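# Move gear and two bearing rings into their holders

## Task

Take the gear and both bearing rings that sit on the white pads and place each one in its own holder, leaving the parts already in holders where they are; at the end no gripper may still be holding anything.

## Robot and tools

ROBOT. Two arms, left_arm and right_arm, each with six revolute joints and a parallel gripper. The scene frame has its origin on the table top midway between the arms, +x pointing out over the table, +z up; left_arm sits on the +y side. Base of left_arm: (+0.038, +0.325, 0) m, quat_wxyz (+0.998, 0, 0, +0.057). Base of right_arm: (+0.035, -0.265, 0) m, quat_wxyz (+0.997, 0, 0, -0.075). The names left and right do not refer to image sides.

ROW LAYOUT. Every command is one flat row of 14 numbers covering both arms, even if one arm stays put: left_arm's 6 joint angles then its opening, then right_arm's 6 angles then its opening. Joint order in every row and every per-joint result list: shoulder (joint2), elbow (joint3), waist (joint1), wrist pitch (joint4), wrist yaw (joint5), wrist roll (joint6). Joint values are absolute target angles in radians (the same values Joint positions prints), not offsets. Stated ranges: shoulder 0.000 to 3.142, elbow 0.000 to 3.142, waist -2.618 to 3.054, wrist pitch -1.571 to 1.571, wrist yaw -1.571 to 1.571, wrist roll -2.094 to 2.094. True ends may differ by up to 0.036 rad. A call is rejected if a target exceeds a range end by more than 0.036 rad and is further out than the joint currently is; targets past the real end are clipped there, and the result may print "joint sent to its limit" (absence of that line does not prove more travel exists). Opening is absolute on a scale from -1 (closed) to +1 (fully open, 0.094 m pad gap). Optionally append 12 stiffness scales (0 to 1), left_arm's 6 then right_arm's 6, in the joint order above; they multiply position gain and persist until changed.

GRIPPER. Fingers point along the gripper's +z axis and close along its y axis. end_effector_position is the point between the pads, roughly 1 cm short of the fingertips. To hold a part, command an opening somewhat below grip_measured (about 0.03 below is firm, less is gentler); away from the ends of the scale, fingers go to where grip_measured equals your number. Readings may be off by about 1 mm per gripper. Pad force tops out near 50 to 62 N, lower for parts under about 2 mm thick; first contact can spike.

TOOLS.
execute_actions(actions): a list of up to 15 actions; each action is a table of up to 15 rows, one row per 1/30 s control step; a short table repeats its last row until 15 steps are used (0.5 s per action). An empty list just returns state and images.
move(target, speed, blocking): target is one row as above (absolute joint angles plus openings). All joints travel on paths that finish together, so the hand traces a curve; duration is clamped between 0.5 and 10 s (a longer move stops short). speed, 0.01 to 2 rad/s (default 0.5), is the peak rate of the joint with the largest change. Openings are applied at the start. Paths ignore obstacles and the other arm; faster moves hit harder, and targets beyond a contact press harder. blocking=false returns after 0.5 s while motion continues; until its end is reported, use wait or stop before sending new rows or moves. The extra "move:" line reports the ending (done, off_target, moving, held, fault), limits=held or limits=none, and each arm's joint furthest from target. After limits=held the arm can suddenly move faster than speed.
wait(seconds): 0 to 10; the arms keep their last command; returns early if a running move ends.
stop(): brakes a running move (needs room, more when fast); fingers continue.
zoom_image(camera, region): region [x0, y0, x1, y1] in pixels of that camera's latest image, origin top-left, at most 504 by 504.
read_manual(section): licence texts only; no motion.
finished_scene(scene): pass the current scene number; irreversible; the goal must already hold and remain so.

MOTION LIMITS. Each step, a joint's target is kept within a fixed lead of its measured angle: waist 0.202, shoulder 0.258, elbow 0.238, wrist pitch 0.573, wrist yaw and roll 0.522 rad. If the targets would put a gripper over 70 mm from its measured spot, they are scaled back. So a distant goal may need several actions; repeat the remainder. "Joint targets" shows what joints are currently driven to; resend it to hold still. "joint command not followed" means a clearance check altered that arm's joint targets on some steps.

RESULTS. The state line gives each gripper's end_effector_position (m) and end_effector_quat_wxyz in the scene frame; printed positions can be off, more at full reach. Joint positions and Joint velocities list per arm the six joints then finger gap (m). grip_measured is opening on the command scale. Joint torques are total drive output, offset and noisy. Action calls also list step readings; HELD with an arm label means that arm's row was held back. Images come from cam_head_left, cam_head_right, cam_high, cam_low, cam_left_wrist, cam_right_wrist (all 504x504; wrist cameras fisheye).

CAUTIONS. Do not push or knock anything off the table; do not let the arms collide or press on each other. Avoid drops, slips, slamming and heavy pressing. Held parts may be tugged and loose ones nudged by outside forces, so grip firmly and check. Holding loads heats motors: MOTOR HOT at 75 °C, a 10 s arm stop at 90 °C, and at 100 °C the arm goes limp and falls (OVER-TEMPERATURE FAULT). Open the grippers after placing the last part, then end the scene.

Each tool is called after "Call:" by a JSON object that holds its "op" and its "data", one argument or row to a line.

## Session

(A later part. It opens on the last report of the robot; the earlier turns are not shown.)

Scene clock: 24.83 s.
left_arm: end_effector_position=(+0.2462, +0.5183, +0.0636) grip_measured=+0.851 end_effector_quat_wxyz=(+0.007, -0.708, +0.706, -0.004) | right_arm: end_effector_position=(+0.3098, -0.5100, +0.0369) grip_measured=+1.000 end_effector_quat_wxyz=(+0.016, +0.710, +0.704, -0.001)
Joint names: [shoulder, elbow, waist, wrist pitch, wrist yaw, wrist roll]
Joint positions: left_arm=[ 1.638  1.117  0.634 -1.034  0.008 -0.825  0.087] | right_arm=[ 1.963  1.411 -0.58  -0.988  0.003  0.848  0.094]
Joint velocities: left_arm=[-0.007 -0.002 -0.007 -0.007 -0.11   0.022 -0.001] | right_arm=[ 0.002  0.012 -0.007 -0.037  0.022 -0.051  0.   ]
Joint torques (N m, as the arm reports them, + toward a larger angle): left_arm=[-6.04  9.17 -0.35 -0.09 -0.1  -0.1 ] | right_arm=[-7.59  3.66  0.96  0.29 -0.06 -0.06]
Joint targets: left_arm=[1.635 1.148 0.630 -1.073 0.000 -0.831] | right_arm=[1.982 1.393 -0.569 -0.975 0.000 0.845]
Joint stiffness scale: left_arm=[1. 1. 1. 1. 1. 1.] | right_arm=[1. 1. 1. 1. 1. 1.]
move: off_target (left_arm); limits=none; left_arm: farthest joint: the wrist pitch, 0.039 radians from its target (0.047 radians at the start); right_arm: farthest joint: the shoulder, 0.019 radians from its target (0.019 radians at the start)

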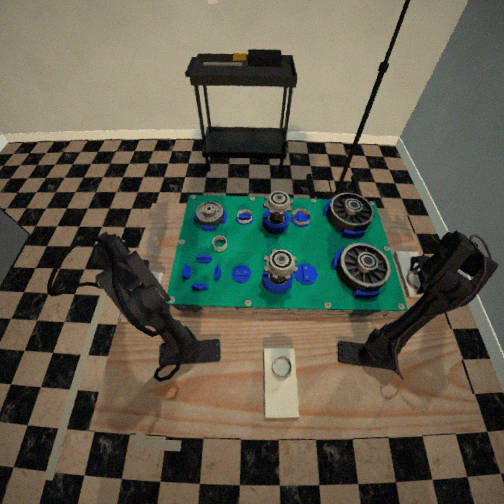

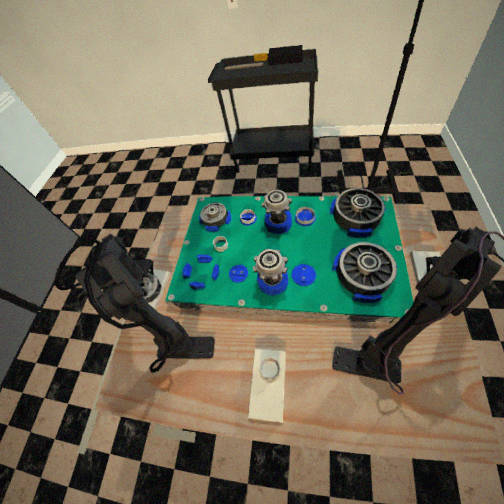

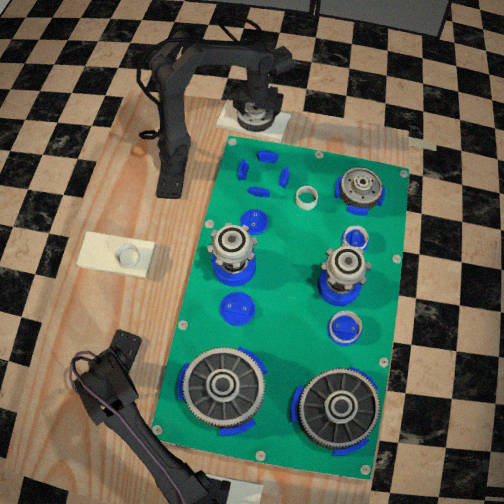

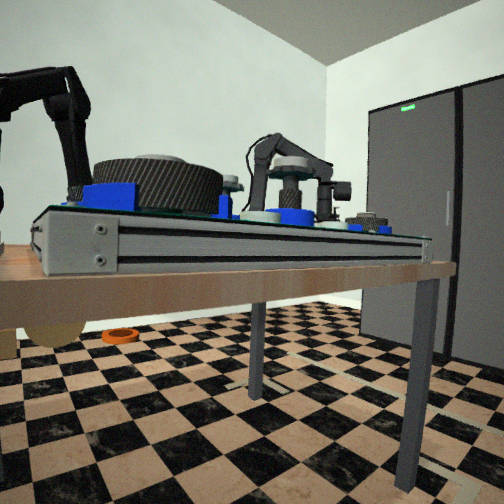

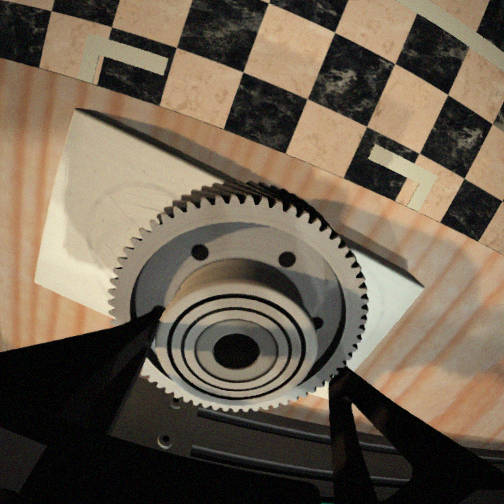

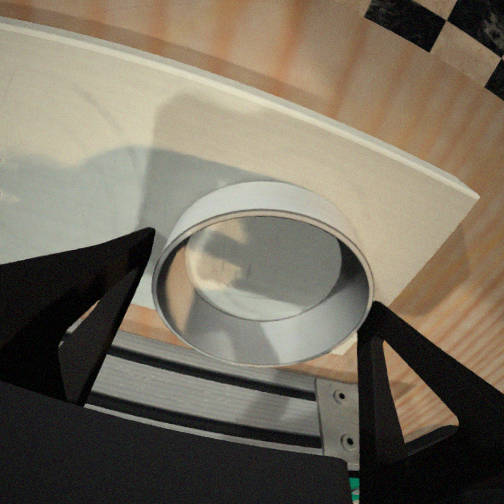

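Call:
{"op": "move", "data": {
  "target": [1.635,1.172,0.63,-1.08,0,-0.831,0.85, 1.963,1.475,-0.575,-1.056,0,0.845,1],
  "speed": 0.15
}}

Scene clock: 26.57 s.
left_arm: end_effector_position=(+0.2458, +0.5177, +0.0690) grip_measured=+0.851 end_effector_quat_wxyz=(+0.003, -0.708, +0.706, -0.005) | right_arm: end_effector_position=(+0.3087, -0.5091, +0.0456) grip_measured=+1.000 end_effector_quat_wxyz=(+0.008, +0.710, +0.704, -0.001)
Joint names: [shoulder, elbow, waist, wrist pitch, wrist yaw, wrist roll]
Joint positions: left_arm=[ 1.638  1.139  0.634 -1.065  0.009 -0.825  0.087] | right_arm=[ 1.963  1.448 -0.58  -1.041  0.003  0.848  0.094]
Joint velocities: left_arm=[-0.002 -0.037  0.002  0.051 -0.007  0.066  0.001] | right_arm=[ 0.007  0.007 -0.002 -0.066 -0.007 -0.066  0.   ]
Joint torques (N m, as the arm reports them, + toward a larger angle): left_arm=[-6.06  9.25 -0.38  0.18 -0.11 -0.09] | right_arm=[-9.24  6.71  0.41 -0.02 -0.06 -0.05]
Joint targets: left_arm=[1.635 1.172 0.630 -1.080 -0.000 -0.831] | right_arm=[1.963 1.475 -0.575 -1.056 0.000 0.845]
Joint stiffness scale: left_arm=[1. 1. 1. 1. 1. 1.] | right_arm=[1. 1. 1. 1. 1. 1.]
move: off_target (left_arm, right_arm); limits=none; left_arm: farthest joint: the elbow, 0.033 radians from its target (0.055 radians at the start); right_arm: farthest joint: the elbow, 0.027 radians from its target (0.064 radians at the start)

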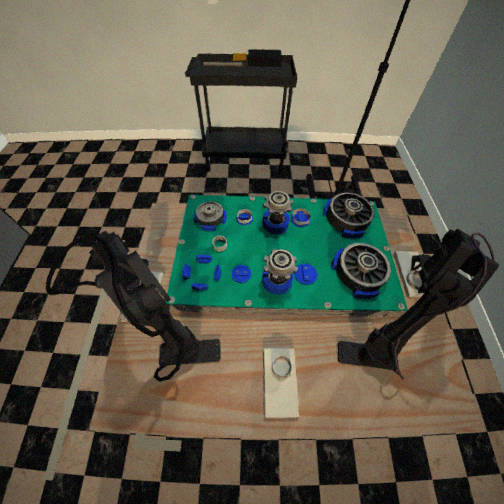

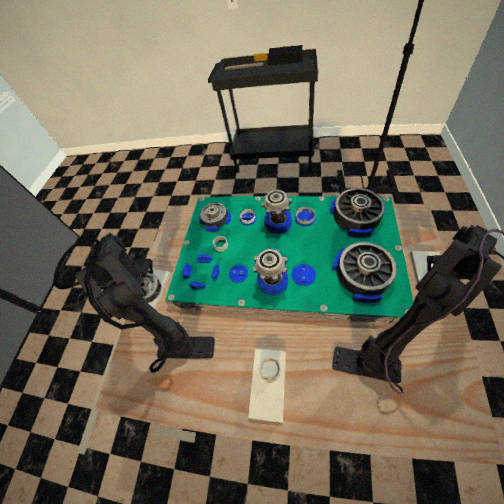

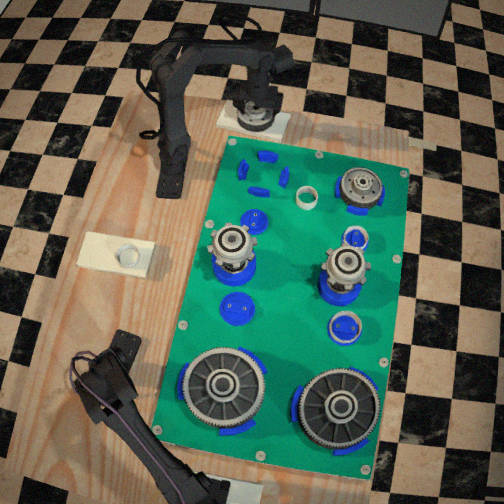

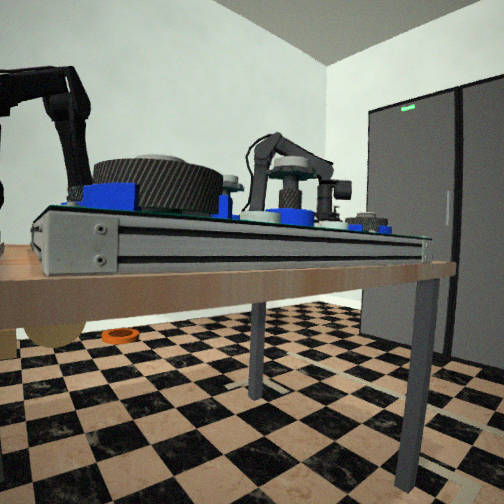

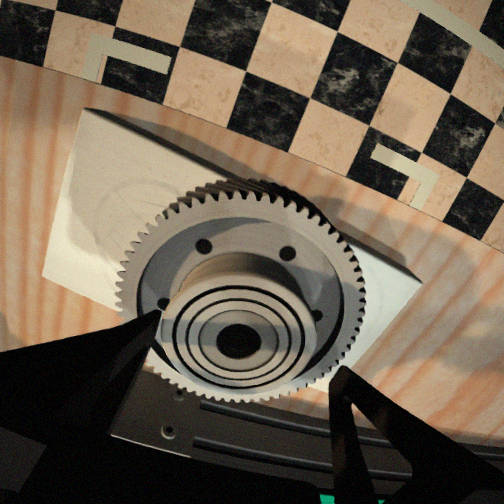

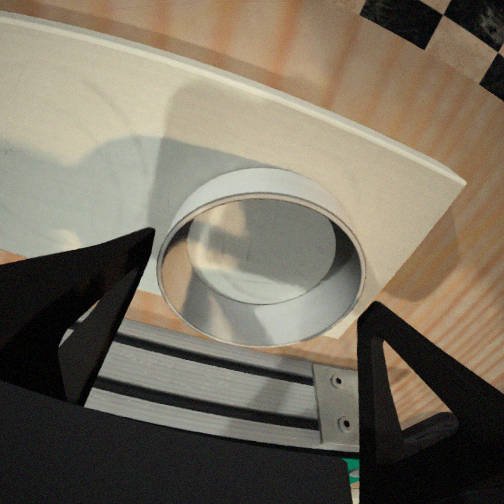

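Call:
{"op": "execute_actions", "data": {
  "actions": [
    [[1.635,1.165,0.654,-1.095,-0.008,-0.831,0.7, 1.963,1.465,-0.575,-1.05,0,0.845,0.8]],
    [[1.635,1.165,0.654,-1.095,-0.008,-0.831,0.6, 1.963,1.465,-0.575,-1.05,0,0.845,0.65]]
  ]
}}

Scene clock: 28.20 s.
left_arm: end_effector_position=(+0.2404, +0.5179, +0.0690) grip_measured=+0.602 end_effector_quat_wxyz=(-0.005, -0.713, +0.702, -0.003) | right_arm: end_effector_position=(+0.3087, -0.5087, +0.0456) grip_measured=+0.652 end_effector_quat_wxyz=(+0.007, +0.710, +0.705, -0.001)
Joint names: [shoulder, elbow, waist, wrist pitch, wrist yaw, wrist roll]
Joint positions: left_arm=[ 1.638  1.139  0.646 -1.081  0.006 -0.825  0.075] | right_arm=[ 1.963  1.448 -0.58  -1.042  0.002  0.848  0.078]
Joint velocities: left_arm=[-0.002  0.002 -0.002 -0.007  0.022  0.007  0.   ] | right_arm=[-0.017 -0.017 -0.002 -0.007 -0.007 -0.037 -0.   ]
Joint torques (N m, as the arm reports them, + toward a larger angle): left_arm=[-6.06  8.67  0.67  0.16 -0.15 -0.1 ] | right_arm=[-9.35  6.09  0.45  0.04 -0.04 -0.06]
Joint targets: left_arm=[1.635 1.165 0.654 -1.095 -0.008 -0.831] | right_arm=[1.963 1.465 -0.575 -1.050 -0.000 0.845]
Joint stiffness scale: left_arm=[1. 1. 1. 1. 1. 1.] | right_arm=[1. 1. 1. 1. 1. 1.]
Step readings (joint positions; steps 1 to 15: 1st action; 16 to 30: 2nd action):
0: left_arm=[1.638 1.139 0.634 -1.066 0.009 -0.825] | right_arm=[1.963 1.448 -0.580 -1.041 0.003 0.848]
1: left_arm=[1.638 1.139 0.635 -1.067 0.009 -0.825] | right_arm=[1.963 1.448 -0.580 -1.041 0.003 0.848]
2: left_arm=[1.638 1.139 0.638 -1.069 0.009 -0.825] | right_arm=[1.963 1.448 -0.580 -1.041 0.003 0.848]
4: left_arm=[1.638 1.139 0.643 -1.074 0.008 -0.825] | right_arm=[1.963 1.448 -0.580 -1.041 0.003 0.848]
8: left_arm=[1.638 1.139 0.646 -1.078 0.006 -0.825] | right_arm=[1.963 1.448 -0.580 -1.041 0.003 0.848]
15: left_arm=[1.638 1.139 0.646 -1.080 0.006 -0.825] | right_arm=[1.963 1.448 -0.580 -1.041 0.003 0.848]
16: left_arm=[1.638 1.139 0.646 -1.080 0.006 -0.825] | right_arm=[1.963 1.448 -0.580 -1.041 0.002 0.848]
17: left_arm=[1.638 1.139 0.646 -1.080 0.006 -0.825] | right_arm=[1.963 1.448 -0.580 -1.041 0.002 0.848]
19: left_arm=[1.638 1.139 0.646 -1.080 0.006 -0.825] | right_arm=[1.963 1.448 -0.580 -1.042 0.002 0.848]
23: left_arm=[1.638 1.139 0.646 -1.081 0.006 -0.825] | right_arm=[1.963 1.448 -0.580 -1.042 0.002 0.848]
30: Joint positions above

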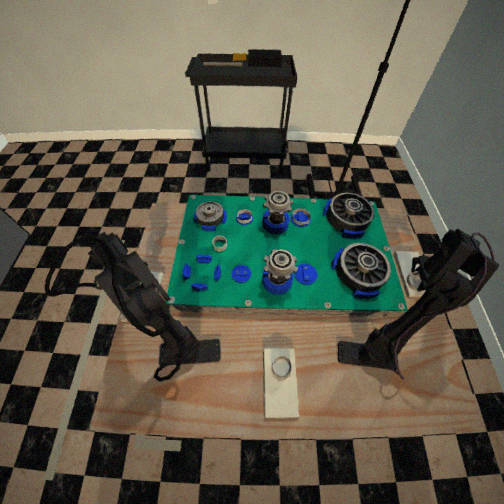

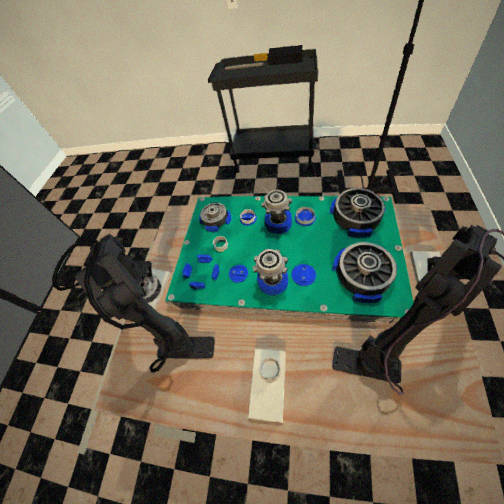

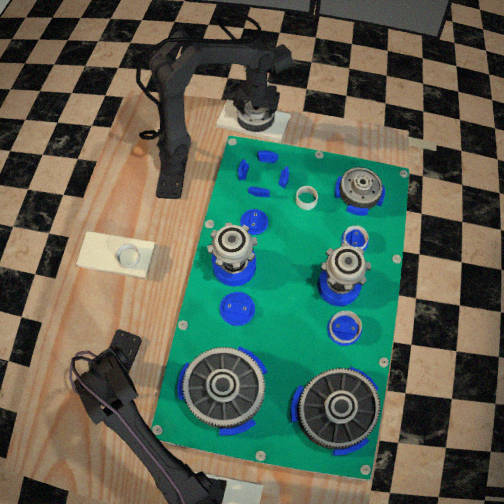

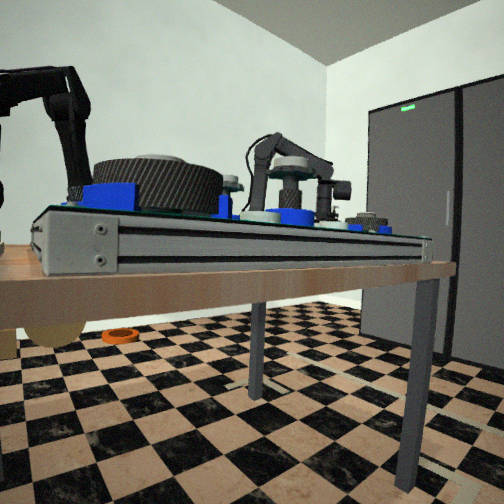

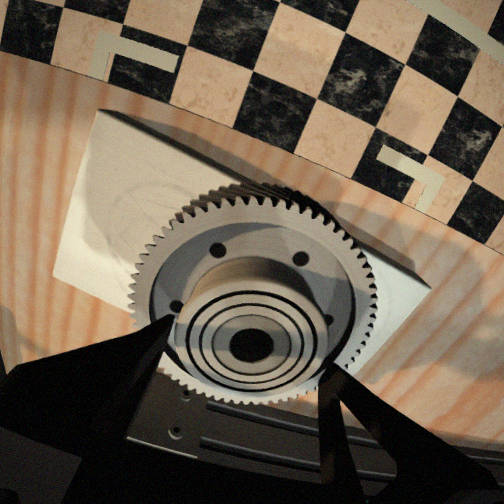

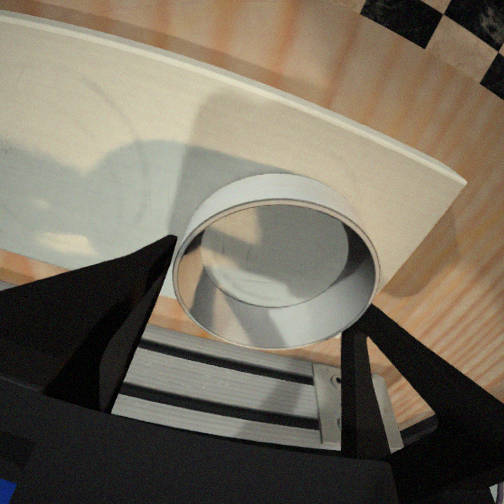

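Call:
{"op": "execute_actions", "data": {
  "actions": [
    [[1.635,1.14,0.65,-1.07,-0.008,-0.831,0.55, 1.963,1.465,-0.575,-1.05,0,0.845,0.58],[1.635,1.13,0.65,-1.06,-0.008,-0.831,0.55, 1.963,1.465,-0.575,-1.05,0,0.845,0.58],[1.635,1.12,0.65,-1.055,-0.008,-0.831,0.55, 1.963,1.465,-0.575,-1.05,0,0.845,0.56],[1.635,1.11,0.65,-1.05,-0.008,-0.831,0.55, 1.963,1.465,-0.575,-1.05,0,0.845,0.54],[1.635,1.103,0.65,-1.046,-0.008,-0.831,0.55, 1.963,1.465,-0.575,-1.05,0,0.845,0.52]],
    [[1.635,1.103,0.65,-1.046,-0.008,-0.831,0.55, 1.963,1.465,-0.575,-1.05,0,0.845,0.48]]
  ]
}}

Scene clock: 29.63 s.
left_arm: end_effector_position=(+0.2413, +0.5191, +0.0670) grip_measured=+0.551 end_effector_quat_wxyz=(-0.001, -0.713, +0.702, -0.003) | right_arm: end_effector_position=(+0.3086, -0.5086, +0.0456) grip_measured=+0.566 end_effector_quat_wxyz=(+0.007, +0.710, +0.705, -0.000)
Joint names: [shoulder, elbow, waist, wrist pitch, wrist yaw, wrist roll]
Joint positions: left_arm=[ 1.638  1.131  0.646 -1.065  0.005 -0.826  0.073] | right_arm=[ 1.963  1.448 -0.58  -1.042  0.002  0.848  0.074]
Joint velocities: left_arm=[-0.007  0.002 -0.032 -0.066 -0.022 -0.037 -0.001] | right_arm=[ 0.002  0.007 -0.012 -0.022 -0.007  0.037 -0.001]
Joint torques (N m, as the arm reports them, + toward a larger angle): left_arm=[-5.99  3.82  0.35  0.57 -0.15 -0.1 ] | right_arm=[-9.31  6.09  0.45  0.05 -0.04 -0.04]
Joint targets: left_arm=[1.635 1.103 0.650 -1.046 -0.008 -0.831] | right_arm=[1.963 1.465 -0.575 -1.050 0.000 0.845]
Joint stiffness scale: left_arm=[1. 1. 1. 1. 1. 1.] | right_arm=[1. 1. 1. 1. 1. 1.]
Step readings (joint positions; steps 1 to 15: 1st action; 16 to 30: 2nd action):
0: left_arm=[1.638 1.139 0.646 -1.081 0.006 -0.825] | right_arm=[1.963 1.448 -0.580 -1.042 0.002 0.848]
1: left_arm=[1.638 1.139 0.646 -1.081 0.006 -0.825] | right_arm=[1.963 1.448 -0.580 -1.042 0.002 0.848]
2: left_arm=[1.638 1.139 0.646 -1.080 0.006 -0.825] | right_arm=[1.963 1.448 -0.580 -1.042 0.002 0.848]
4: left_arm=[1.638 1.137 0.646 -1.074 0.006 -0.825] | right_arm=[1.963 1.448 -0.580 -1.042 0.002 0.848]
8: left_arm=[1.638 1.131 0.646 -1.065 0.005 -0.826] | right_arm=[1.963 1.448 -0.580 -1.042 0.002 0.848]
15: left_arm=[1.638 1.131 0.646 -1.065 0.005 -0.826] | right_arm=[1.963 1.448 -0.580 -1.042 0.002 0.848]
16: left_arm=[1.638 1.131 0.646 -1.065 0.005 -0.826] | right_arm=[1.963 1.448 -0.580 -1.042 0.002 0.848]
17: left_arm=[1.638 1.131 0.646 -1.065 0.005 -0.826] | right_arm=[1.963 1.448 -0.580 -1.042 0.002 0.848]
19: left_arm=[1.638 1.131 0.646 -1.065 0.005 -0.826] | right_arm=[1.963 1.448 -0.580 -1.042 0.002 0.848]
23: left_arm=[1.638 1.131 0.646 -1.065 0.005 -0.826] | right_arm=[1.963 1.448 -0.580 -1.042 0.002 0.848]
30: Joint positions above

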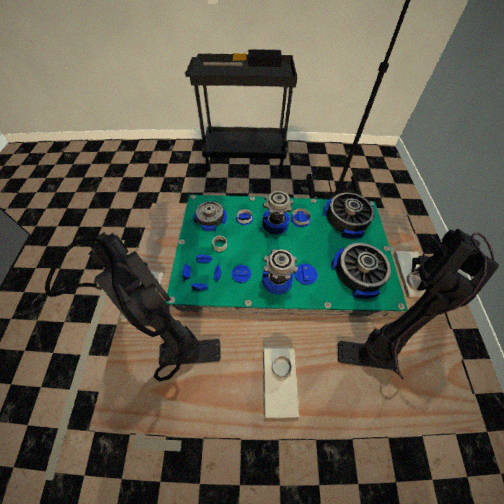

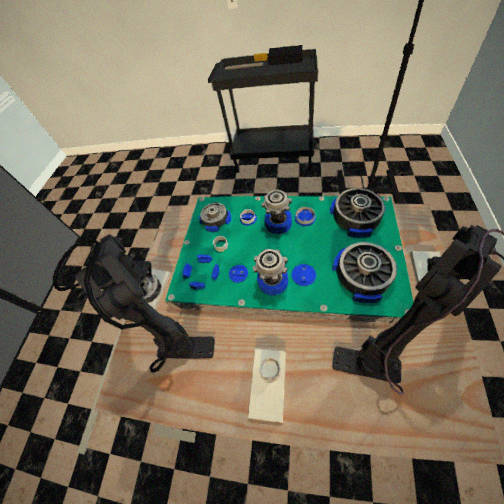

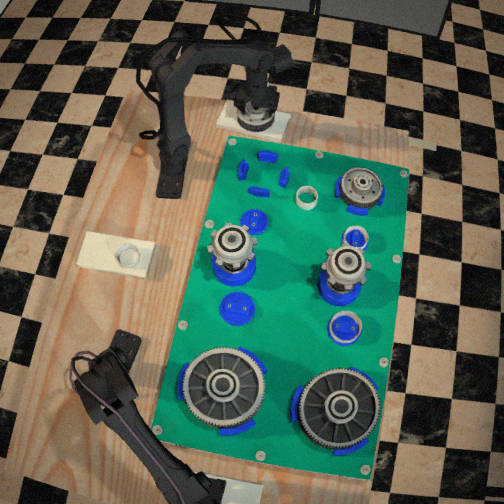

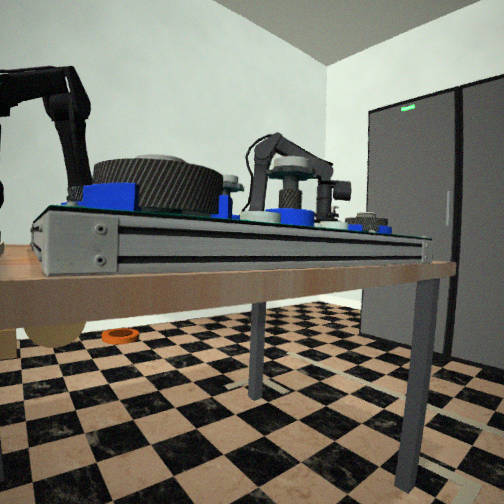

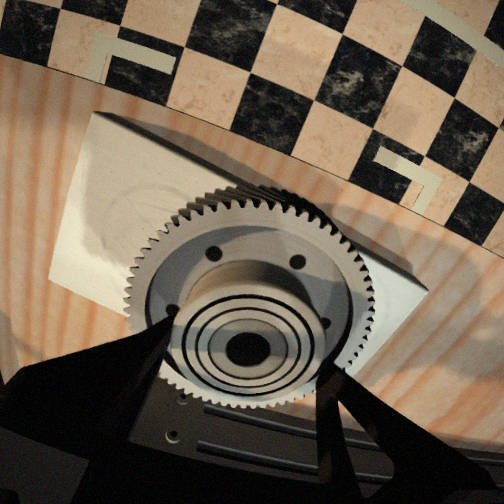

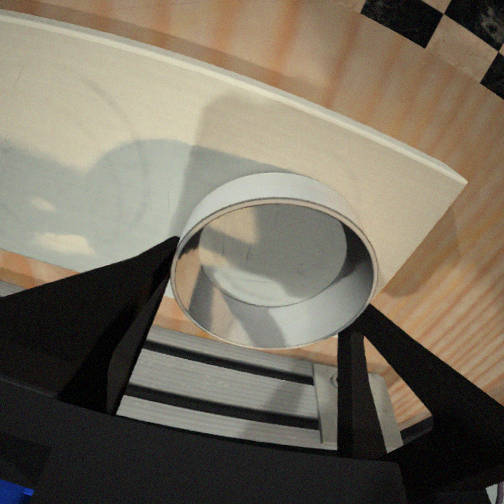

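Call:
{"op": "execute_actions", "data": {
  "actions": [
    [[1.635,1.167,0.65,-1.065,-0.008,-0.831,0.55, 1.963,1.465,-0.575,-1.05,0,0.845,0.53],[1.635,1.167,0.65,-1.065,-0.008,-0.831,0.55, 1.963,1.465,-0.575,-1.05,0,0.845,0.53],[1.635,1.167,0.65,-1.065,-0.008,-0.831,0.55, 1.963,1.465,-0.575,-1.05,0,0.845,0.53],[1.635,1.167,0.65,-1.065,-0.008,-0.831,0.55, 1.963,1.465,-0.575,-1.05,0,0.845,0.53],[1.635,1.167,0.65,-1.065,-0.008,-0.831,0.5, 1.963,1.465,-0.575,-1.05,0,0.845,0.53],[1.635,1.167,0.65,-1.065,-0.008,-0.831,0.45, 1.963,1.465,-0.575,-1.05,0,0.845,0.53],[1.635,1.167,0.65,-1.065,-0.008,-0.831,0.4, 1.963,1.465,-0.575,-1.05,0,0.845,0.53],[1.635,1.167,0.65,-1.065,-0.008,-0.831,0.35, 1.963,1.465,-0.575,-1.05,0,0.845,0.53],[1.635,1.167,0.65,-1.065,-0.008,-0.831,0.3, 1.963,1.465,-0.575,-1.05,0,0.845,0.53]]
  ]
}}

Scene clock: 30.90 s.
left_arm: end_effector_position=(+0.2378, +0.5191, +0.0675) grip_measured=+0.302 end_effector_quat_wxyz=(-0.006, -0.713, +0.701, +0.005) | right_arm: end_effector_position=(+0.3086, -0.5086, +0.0456) grip_measured=+0.566 end_effector_quat_wxyz=(+0.007, +0.710, +0.705, -0.000)
Joint names: [shoulder, elbow, waist, wrist pitch, wrist yaw, wrist roll]
Joint positions: left_arm=[ 1.638  1.133  0.646 -1.077 -0.009 -0.826  0.061] | right_arm=[ 1.963  1.448 -0.58  -1.042  0.002  0.848  0.074]
Joint velocities: left_arm=[ 0.022 -0.007 -0.007 -0.037 -0.037 -0.007 -0.001] | right_arm=[ 0.002 -0.007 -0.007  0.037  0.022 -0.051  0.   ]
Joint torques (N m, as the arm reports them, + toward a larger angle): left_arm=[-6.01  9.35  0.31  0.49 -0.04 -0.07] | right_arm=[-9.3   6.05  0.41  0.05 -0.04 -0.06]
Joint targets: left_arm=[1.635 1.167 0.650 -1.065 -0.008 -0.831] | right_arm=[1.963 1.465 -0.575 -1.050 -0.000 0.845]
Joint stiffness scale: left_arm=[1. 1. 1. 1. 1. 1.] | right_arm=[1. 1. 1. 1. 1. 1.]
Step readings (joint positions):
0: left_arm=[1.638 1.131 0.646 -1.065 0.005 -0.826] | right_arm=[1.963 1.448 -0.580 -1.042 0.002 0.848]
1: left_arm=[1.638 1.132 0.646 -1.065 0.005 -0.826] | right_arm=[1.963 1.448 -0.580 -1.042 0.002 0.848]
2: left_arm=[1.638 1.133 0.646 -1.066 0.005 -0.826] | right_arm=[1.963 1.448 -0.580 -1.042 0.002 0.848]
4: left_arm=[1.638 1.133 0.646 -1.066 0.005 -0.826] | right_arm=[1.963 1.448 -0.580 -1.042 0.002 0.848]
8: left_arm=[1.638 1.133 0.646 -1.074 -0.006 -0.826] | right_arm=[1.963 1.448 -0.580 -1.042 0.002 0.848]
15: Joint positions above

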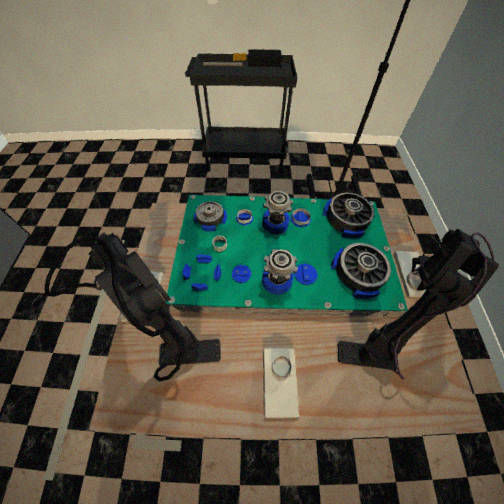

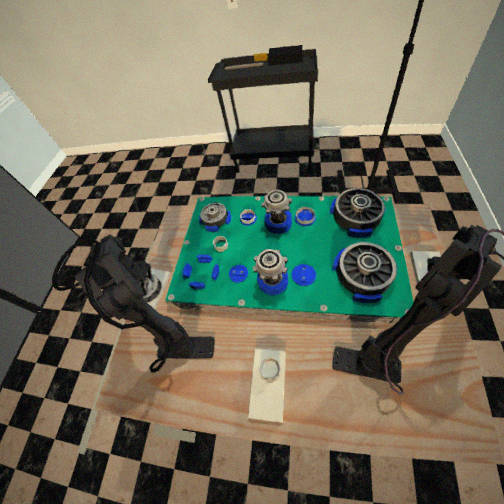

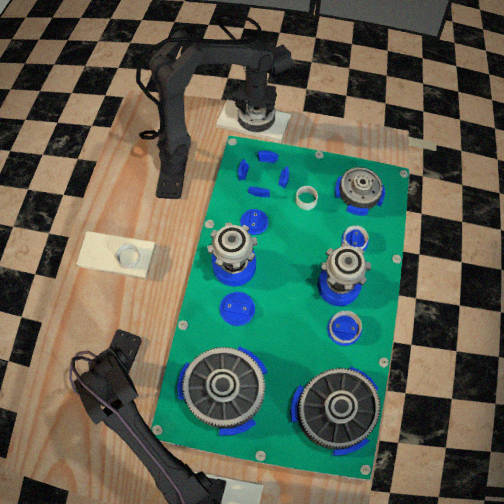

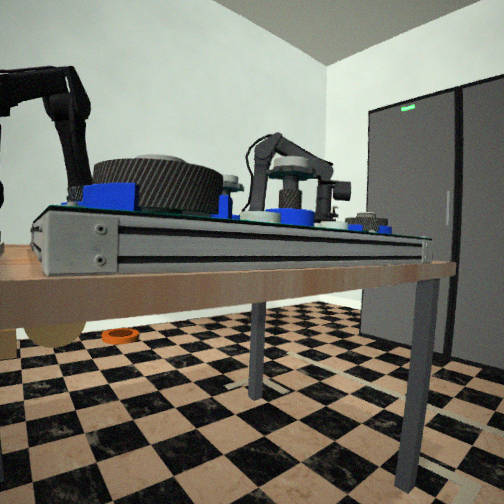

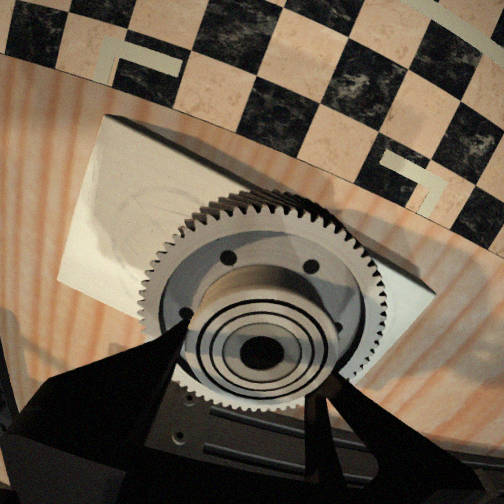

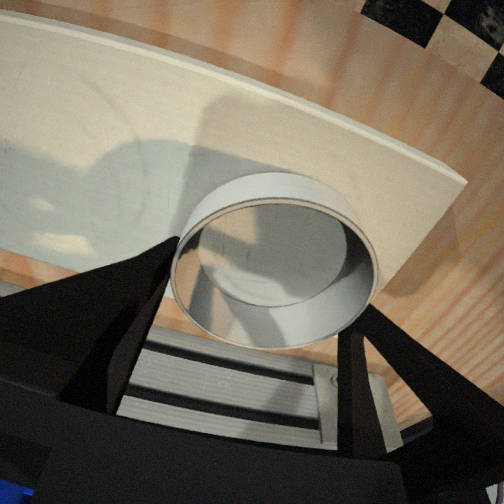

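Call:
{"op": "execute_actions", "data": {
  "actions": [
    [[1.635,1.13,0.65,-1.06,-0.008,-0.831,0.31, 1.963,1.465,-0.575,-1.05,0,0.845,0.53],[1.635,1.115,0.65,-1.055,-0.008,-0.831,0.31, 1.963,1.465,-0.575,-1.05,0,0.845,0.53],[1.635,1.105,0.65,-1.05,-0.008,-0.831,0.31, 1.963,1.465,-0.575,-1.05,0,0.845,0.53],[1.635,1.1,0.65,-1.048,-0.008,-0.831,0.31, 1.963,1.465,-0.575,-1.05,0,0.845,0.53],[1.635,1.095,0.65,-1.045,-0.008,-0.831,0.31, 1.963,1.465,-0.575,-1.05,0,0.845,0.53]],
    [[1.635,1.11,0.65,-1.055,-0.008,-0.831,0.27, 1.963,1.465,-0.575,-1.05,0,0.845,0.53],[1.635,1.11,0.65,-1.055,-0.008,-0.831,0.24, 1.963,1.465,-0.575,-1.05,0,0.845,0.53],[1.635,1.11,0.65,-1.055,-0.008,-0.831,0.21, 1.963,1.465,-0.575,-1.05,0,0.845,0.53],[1.635,1.11,0.65,-1.055,-0.008,-0.831,0.18, 1.963,1.465,-0.575,-1.05,0,0.845,0.53],[1.635,1.11,0.65,-1.055,-0.008,-0.831,0.15, 1.963,1.465,-0.575,-1.05,0,0.845,0.53]]
  ]
}}

Scene clock: 32.63 s.
left_arm: end_effector_position=(+0.2375, +0.5174, +0.0622) grip_measured=+0.228 end_effector_quat_wxyz=(-0.006, -0.713, +0.701, +0.002) | right_arm: end_effector_position=(+0.3086, -0.5086, +0.0456) grip_measured=+0.566 end_effector_quat_wxyz=(+0.007, +0.710, +0.705, -0.000)
Joint names: [shoulder, elbow, waist, wrist pitch, wrist yaw, wrist roll]
Joint positions: left_arm=[ 1.638  1.111  0.646 -1.055 -0.003 -0.827  0.058] | right_arm=[ 1.963  1.448 -0.58  -1.042  0.002  0.848  0.074]
Joint velocities: left_arm=[ 0.007  0.012  0.007 -0.022  0.007  0.037 -0.   ] | right_arm=[-0.002 -0.002  0.012  0.11   0.022 -0.007 -0.   ]
Joint torques (N m, as the arm reports them, + toward a larger angle): left_arm=[-6.03  6.13  0.29  0.34 -0.07 -0.09] | right_arm=[-9.29  6.04  0.44  0.05 -0.05 -0.05]
Joint targets: left_arm=[1.635 1.110 0.650 -1.055 -0.008 -0.831] | right_arm=[1.963 1.465 -0.575 -1.050 0.000 0.845]
Joint stiffness scale: left_arm=[1. 1. 1. 1. 1. 1.] | right_arm=[1. 1. 1. 1. 1. 1.]
Step readings (joint positions; steps 1 to 15: 1st action; 16 to 30: 2nd action):
0: left_arm=[1.638 1.133 0.646 -1.077 -0.009 -0.826] | right_arm=[1.963 1.448 -0.580 -1.042 0.002 0.848]
1: left_arm=[1.638 1.133 0.646 -1.077 -0.009 -0.826] | right_arm=[1.963 1.448 -0.580 -1.042 0.002 0.848]
2: left_arm=[1.638 1.133 0.646 -1.077 -0.009 -0.826] | right_arm=[1.963 1.448 -0.580 -1.042 0.002 0.848]
4: left_arm=[1.638 1.127 0.646 -1.073 -0.009 -0.826] | right_arm=[1.963 1.448 -0.580 -1.042 0.002 0.848]
8: left_arm=[1.638 1.112 0.646 -1.058 -0.005 -0.826] | right_arm=[1.963 1.448 -0.580 -1.042 0.002 0.848]
15: left_arm=[1.638 1.111 0.646 -1.056 -0.004 -0.826] | right_arm=[1.963 1.448 -0.580 -1.042 0.002 0.848]
16: left_arm=[1.638 1.111 0.646 -1.055 -0.004 -0.826] | right_arm=[1.963 1.448 -0.580 -1.042 0.002 0.848]
17: left_arm=[1.638 1.111 0.646 -1.055 -0.003 -0.826] | right_arm=[1.963 1.448 -0.580 -1.042 0.002 0.848]
19: left_arm=[1.638 1.111 0.646 -1.055 -0.003 -0.827] | right_arm=[1.963 1.448 -0.580 -1.042 0.002 0.848]
23: left_arm=[1.638 1.111 0.646 -1.055 -0.003 -0.827] | right_arm=[1.963 1.448 -0.580 -1.042 0.002 0.848]
30: Joint positions above

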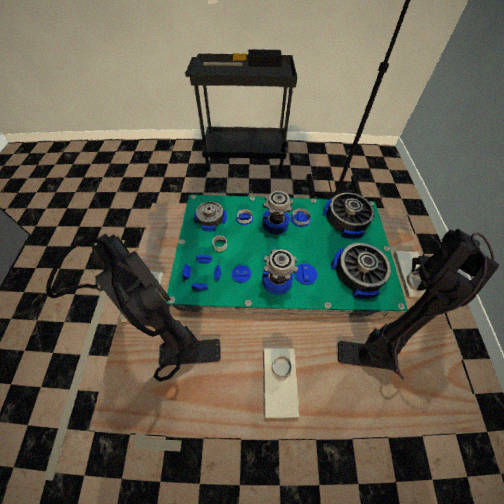

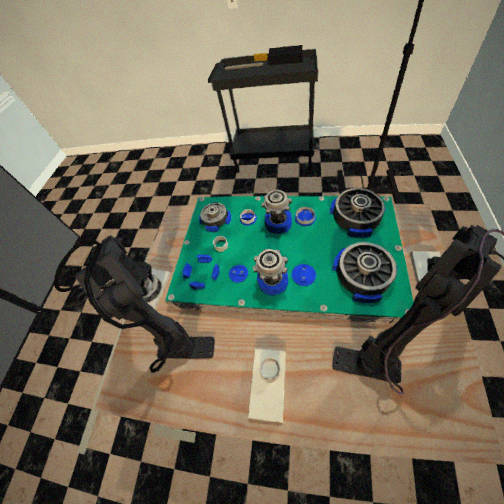

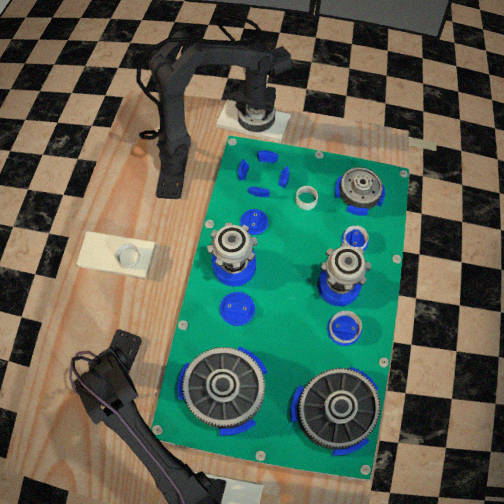

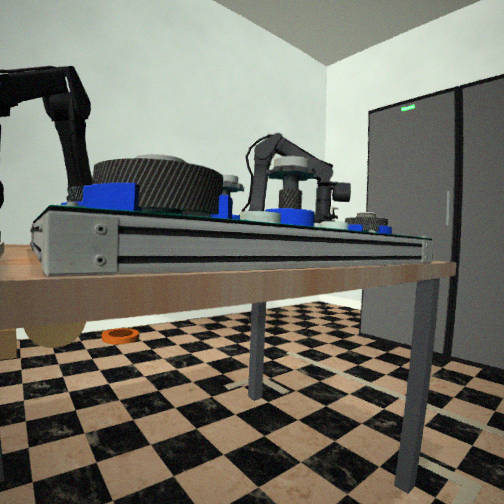

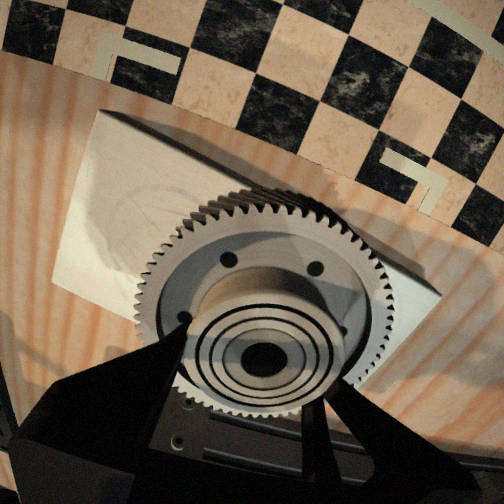

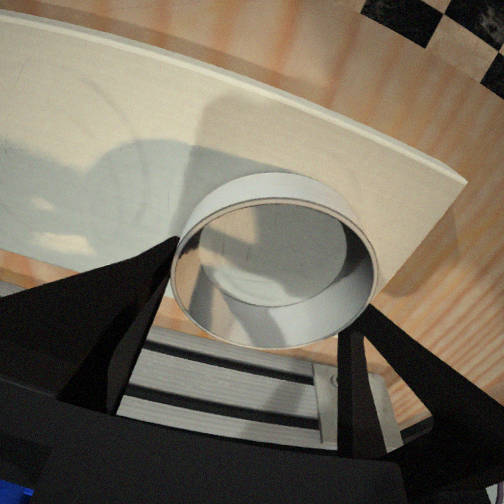

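Call:
{"op": "move", "data": {
  "target": [1.565,1.39,0.65,-1.348,-0.004,-0.831,0.19, 1.900,1.873,-0.578,-1.495,0,0.845,0.53],
  "speed": 0.4
}}

Scene clock: 36.63 s.
left_arm: end_effector_position=(+0.2347, +0.5114, +0.1094) grip_measured=+0.228 end_effector_quat_wxyz=(-0.040, -0.712, +0.701, -0.004) | right_arm: end_effector_position=(+0.3060, -0.5063, +0.1561) grip_measured=+0.566 end_effector_quat_wxyz=(+0.003, +0.710, +0.705, -0.001)
Joint names: [shoulder, elbow, waist, wrist pitch, wrist yaw, wrist roll]
Joint positions: left_arm=[ 1.645  1.306  0.646 -1.312  0.01  -0.827  0.058] | right_arm=[ 1.93   1.844 -0.58  -1.479  0.002  0.848  0.074]
Joint velocities: left_arm=[ 0.002 -0.032  0.002 -0.037  0.022 -0.037 -0.001] | right_arm=[ 0.007 -0.017  0.007 -0.007 -0.037 -0.022 -0.   ]
Joint torques (N m, as the arm reports them, + toward a larger angle): left_arm=[-11.77  13.83   0.32  -0.29  -0.14  -0.08] | right_arm=[-11.83   6.99   0.2   -0.05  -0.05  -0.06]
Joint targets: left_arm=[1.565 1.390 0.650 -1.348 -0.004 -0.831] | right_arm=[1.900 1.873 -0.578 -1.495 -0.000 0.845]
Joint stiffness scale: left_arm=[1. 1. 1. 1. 1. 1.] | right_arm=[1. 1. 1. 1. 1. 1.]
move: off_target (left_arm, right_arm); limits=none; left_arm: farthest joint: the elbow, 0.084 radians from its target (0.279 radians at the start); right_arm: farthest joint: the shoulder, 0.030 radians from its target (0.063 radians at the start)

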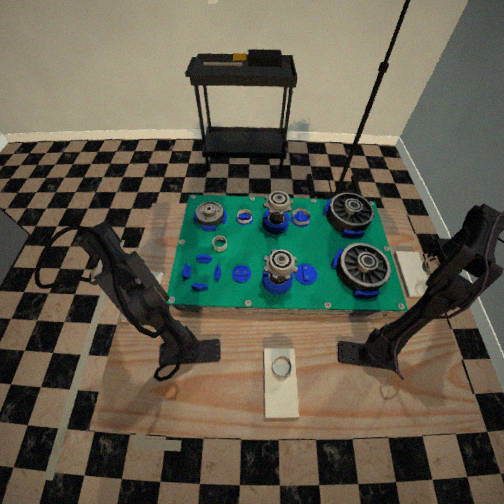

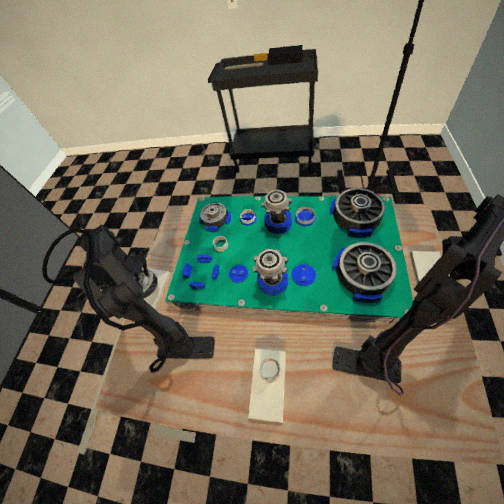

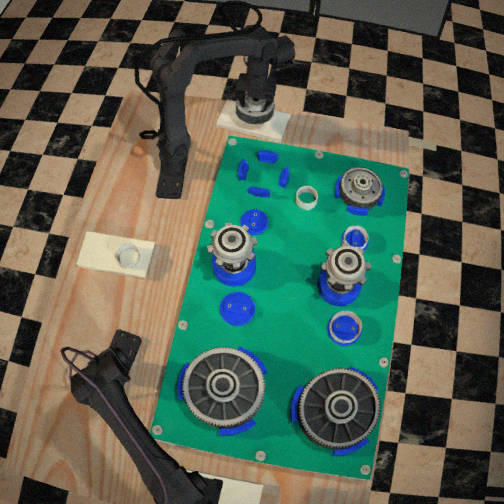

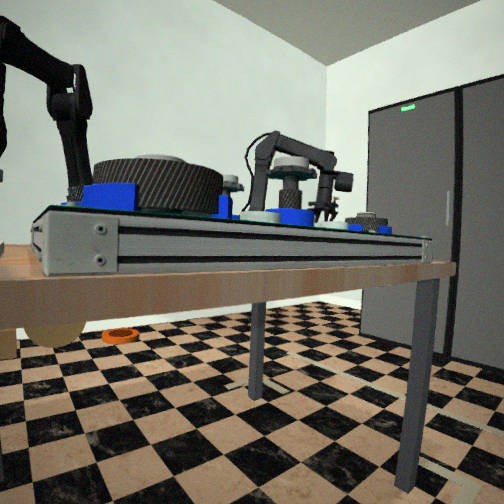

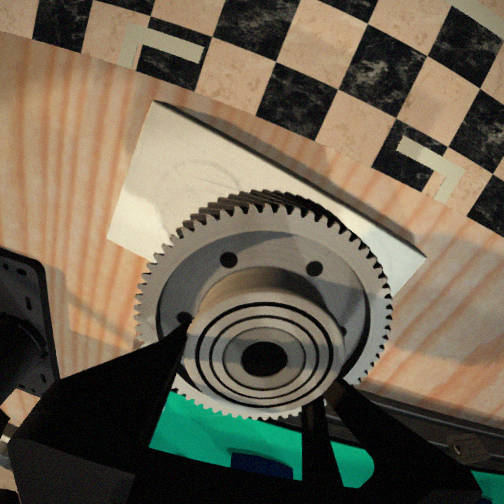

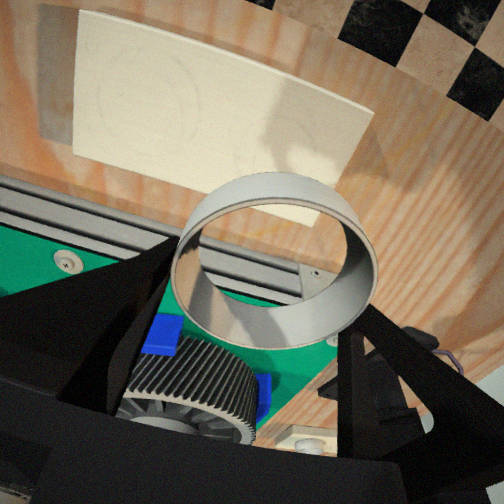

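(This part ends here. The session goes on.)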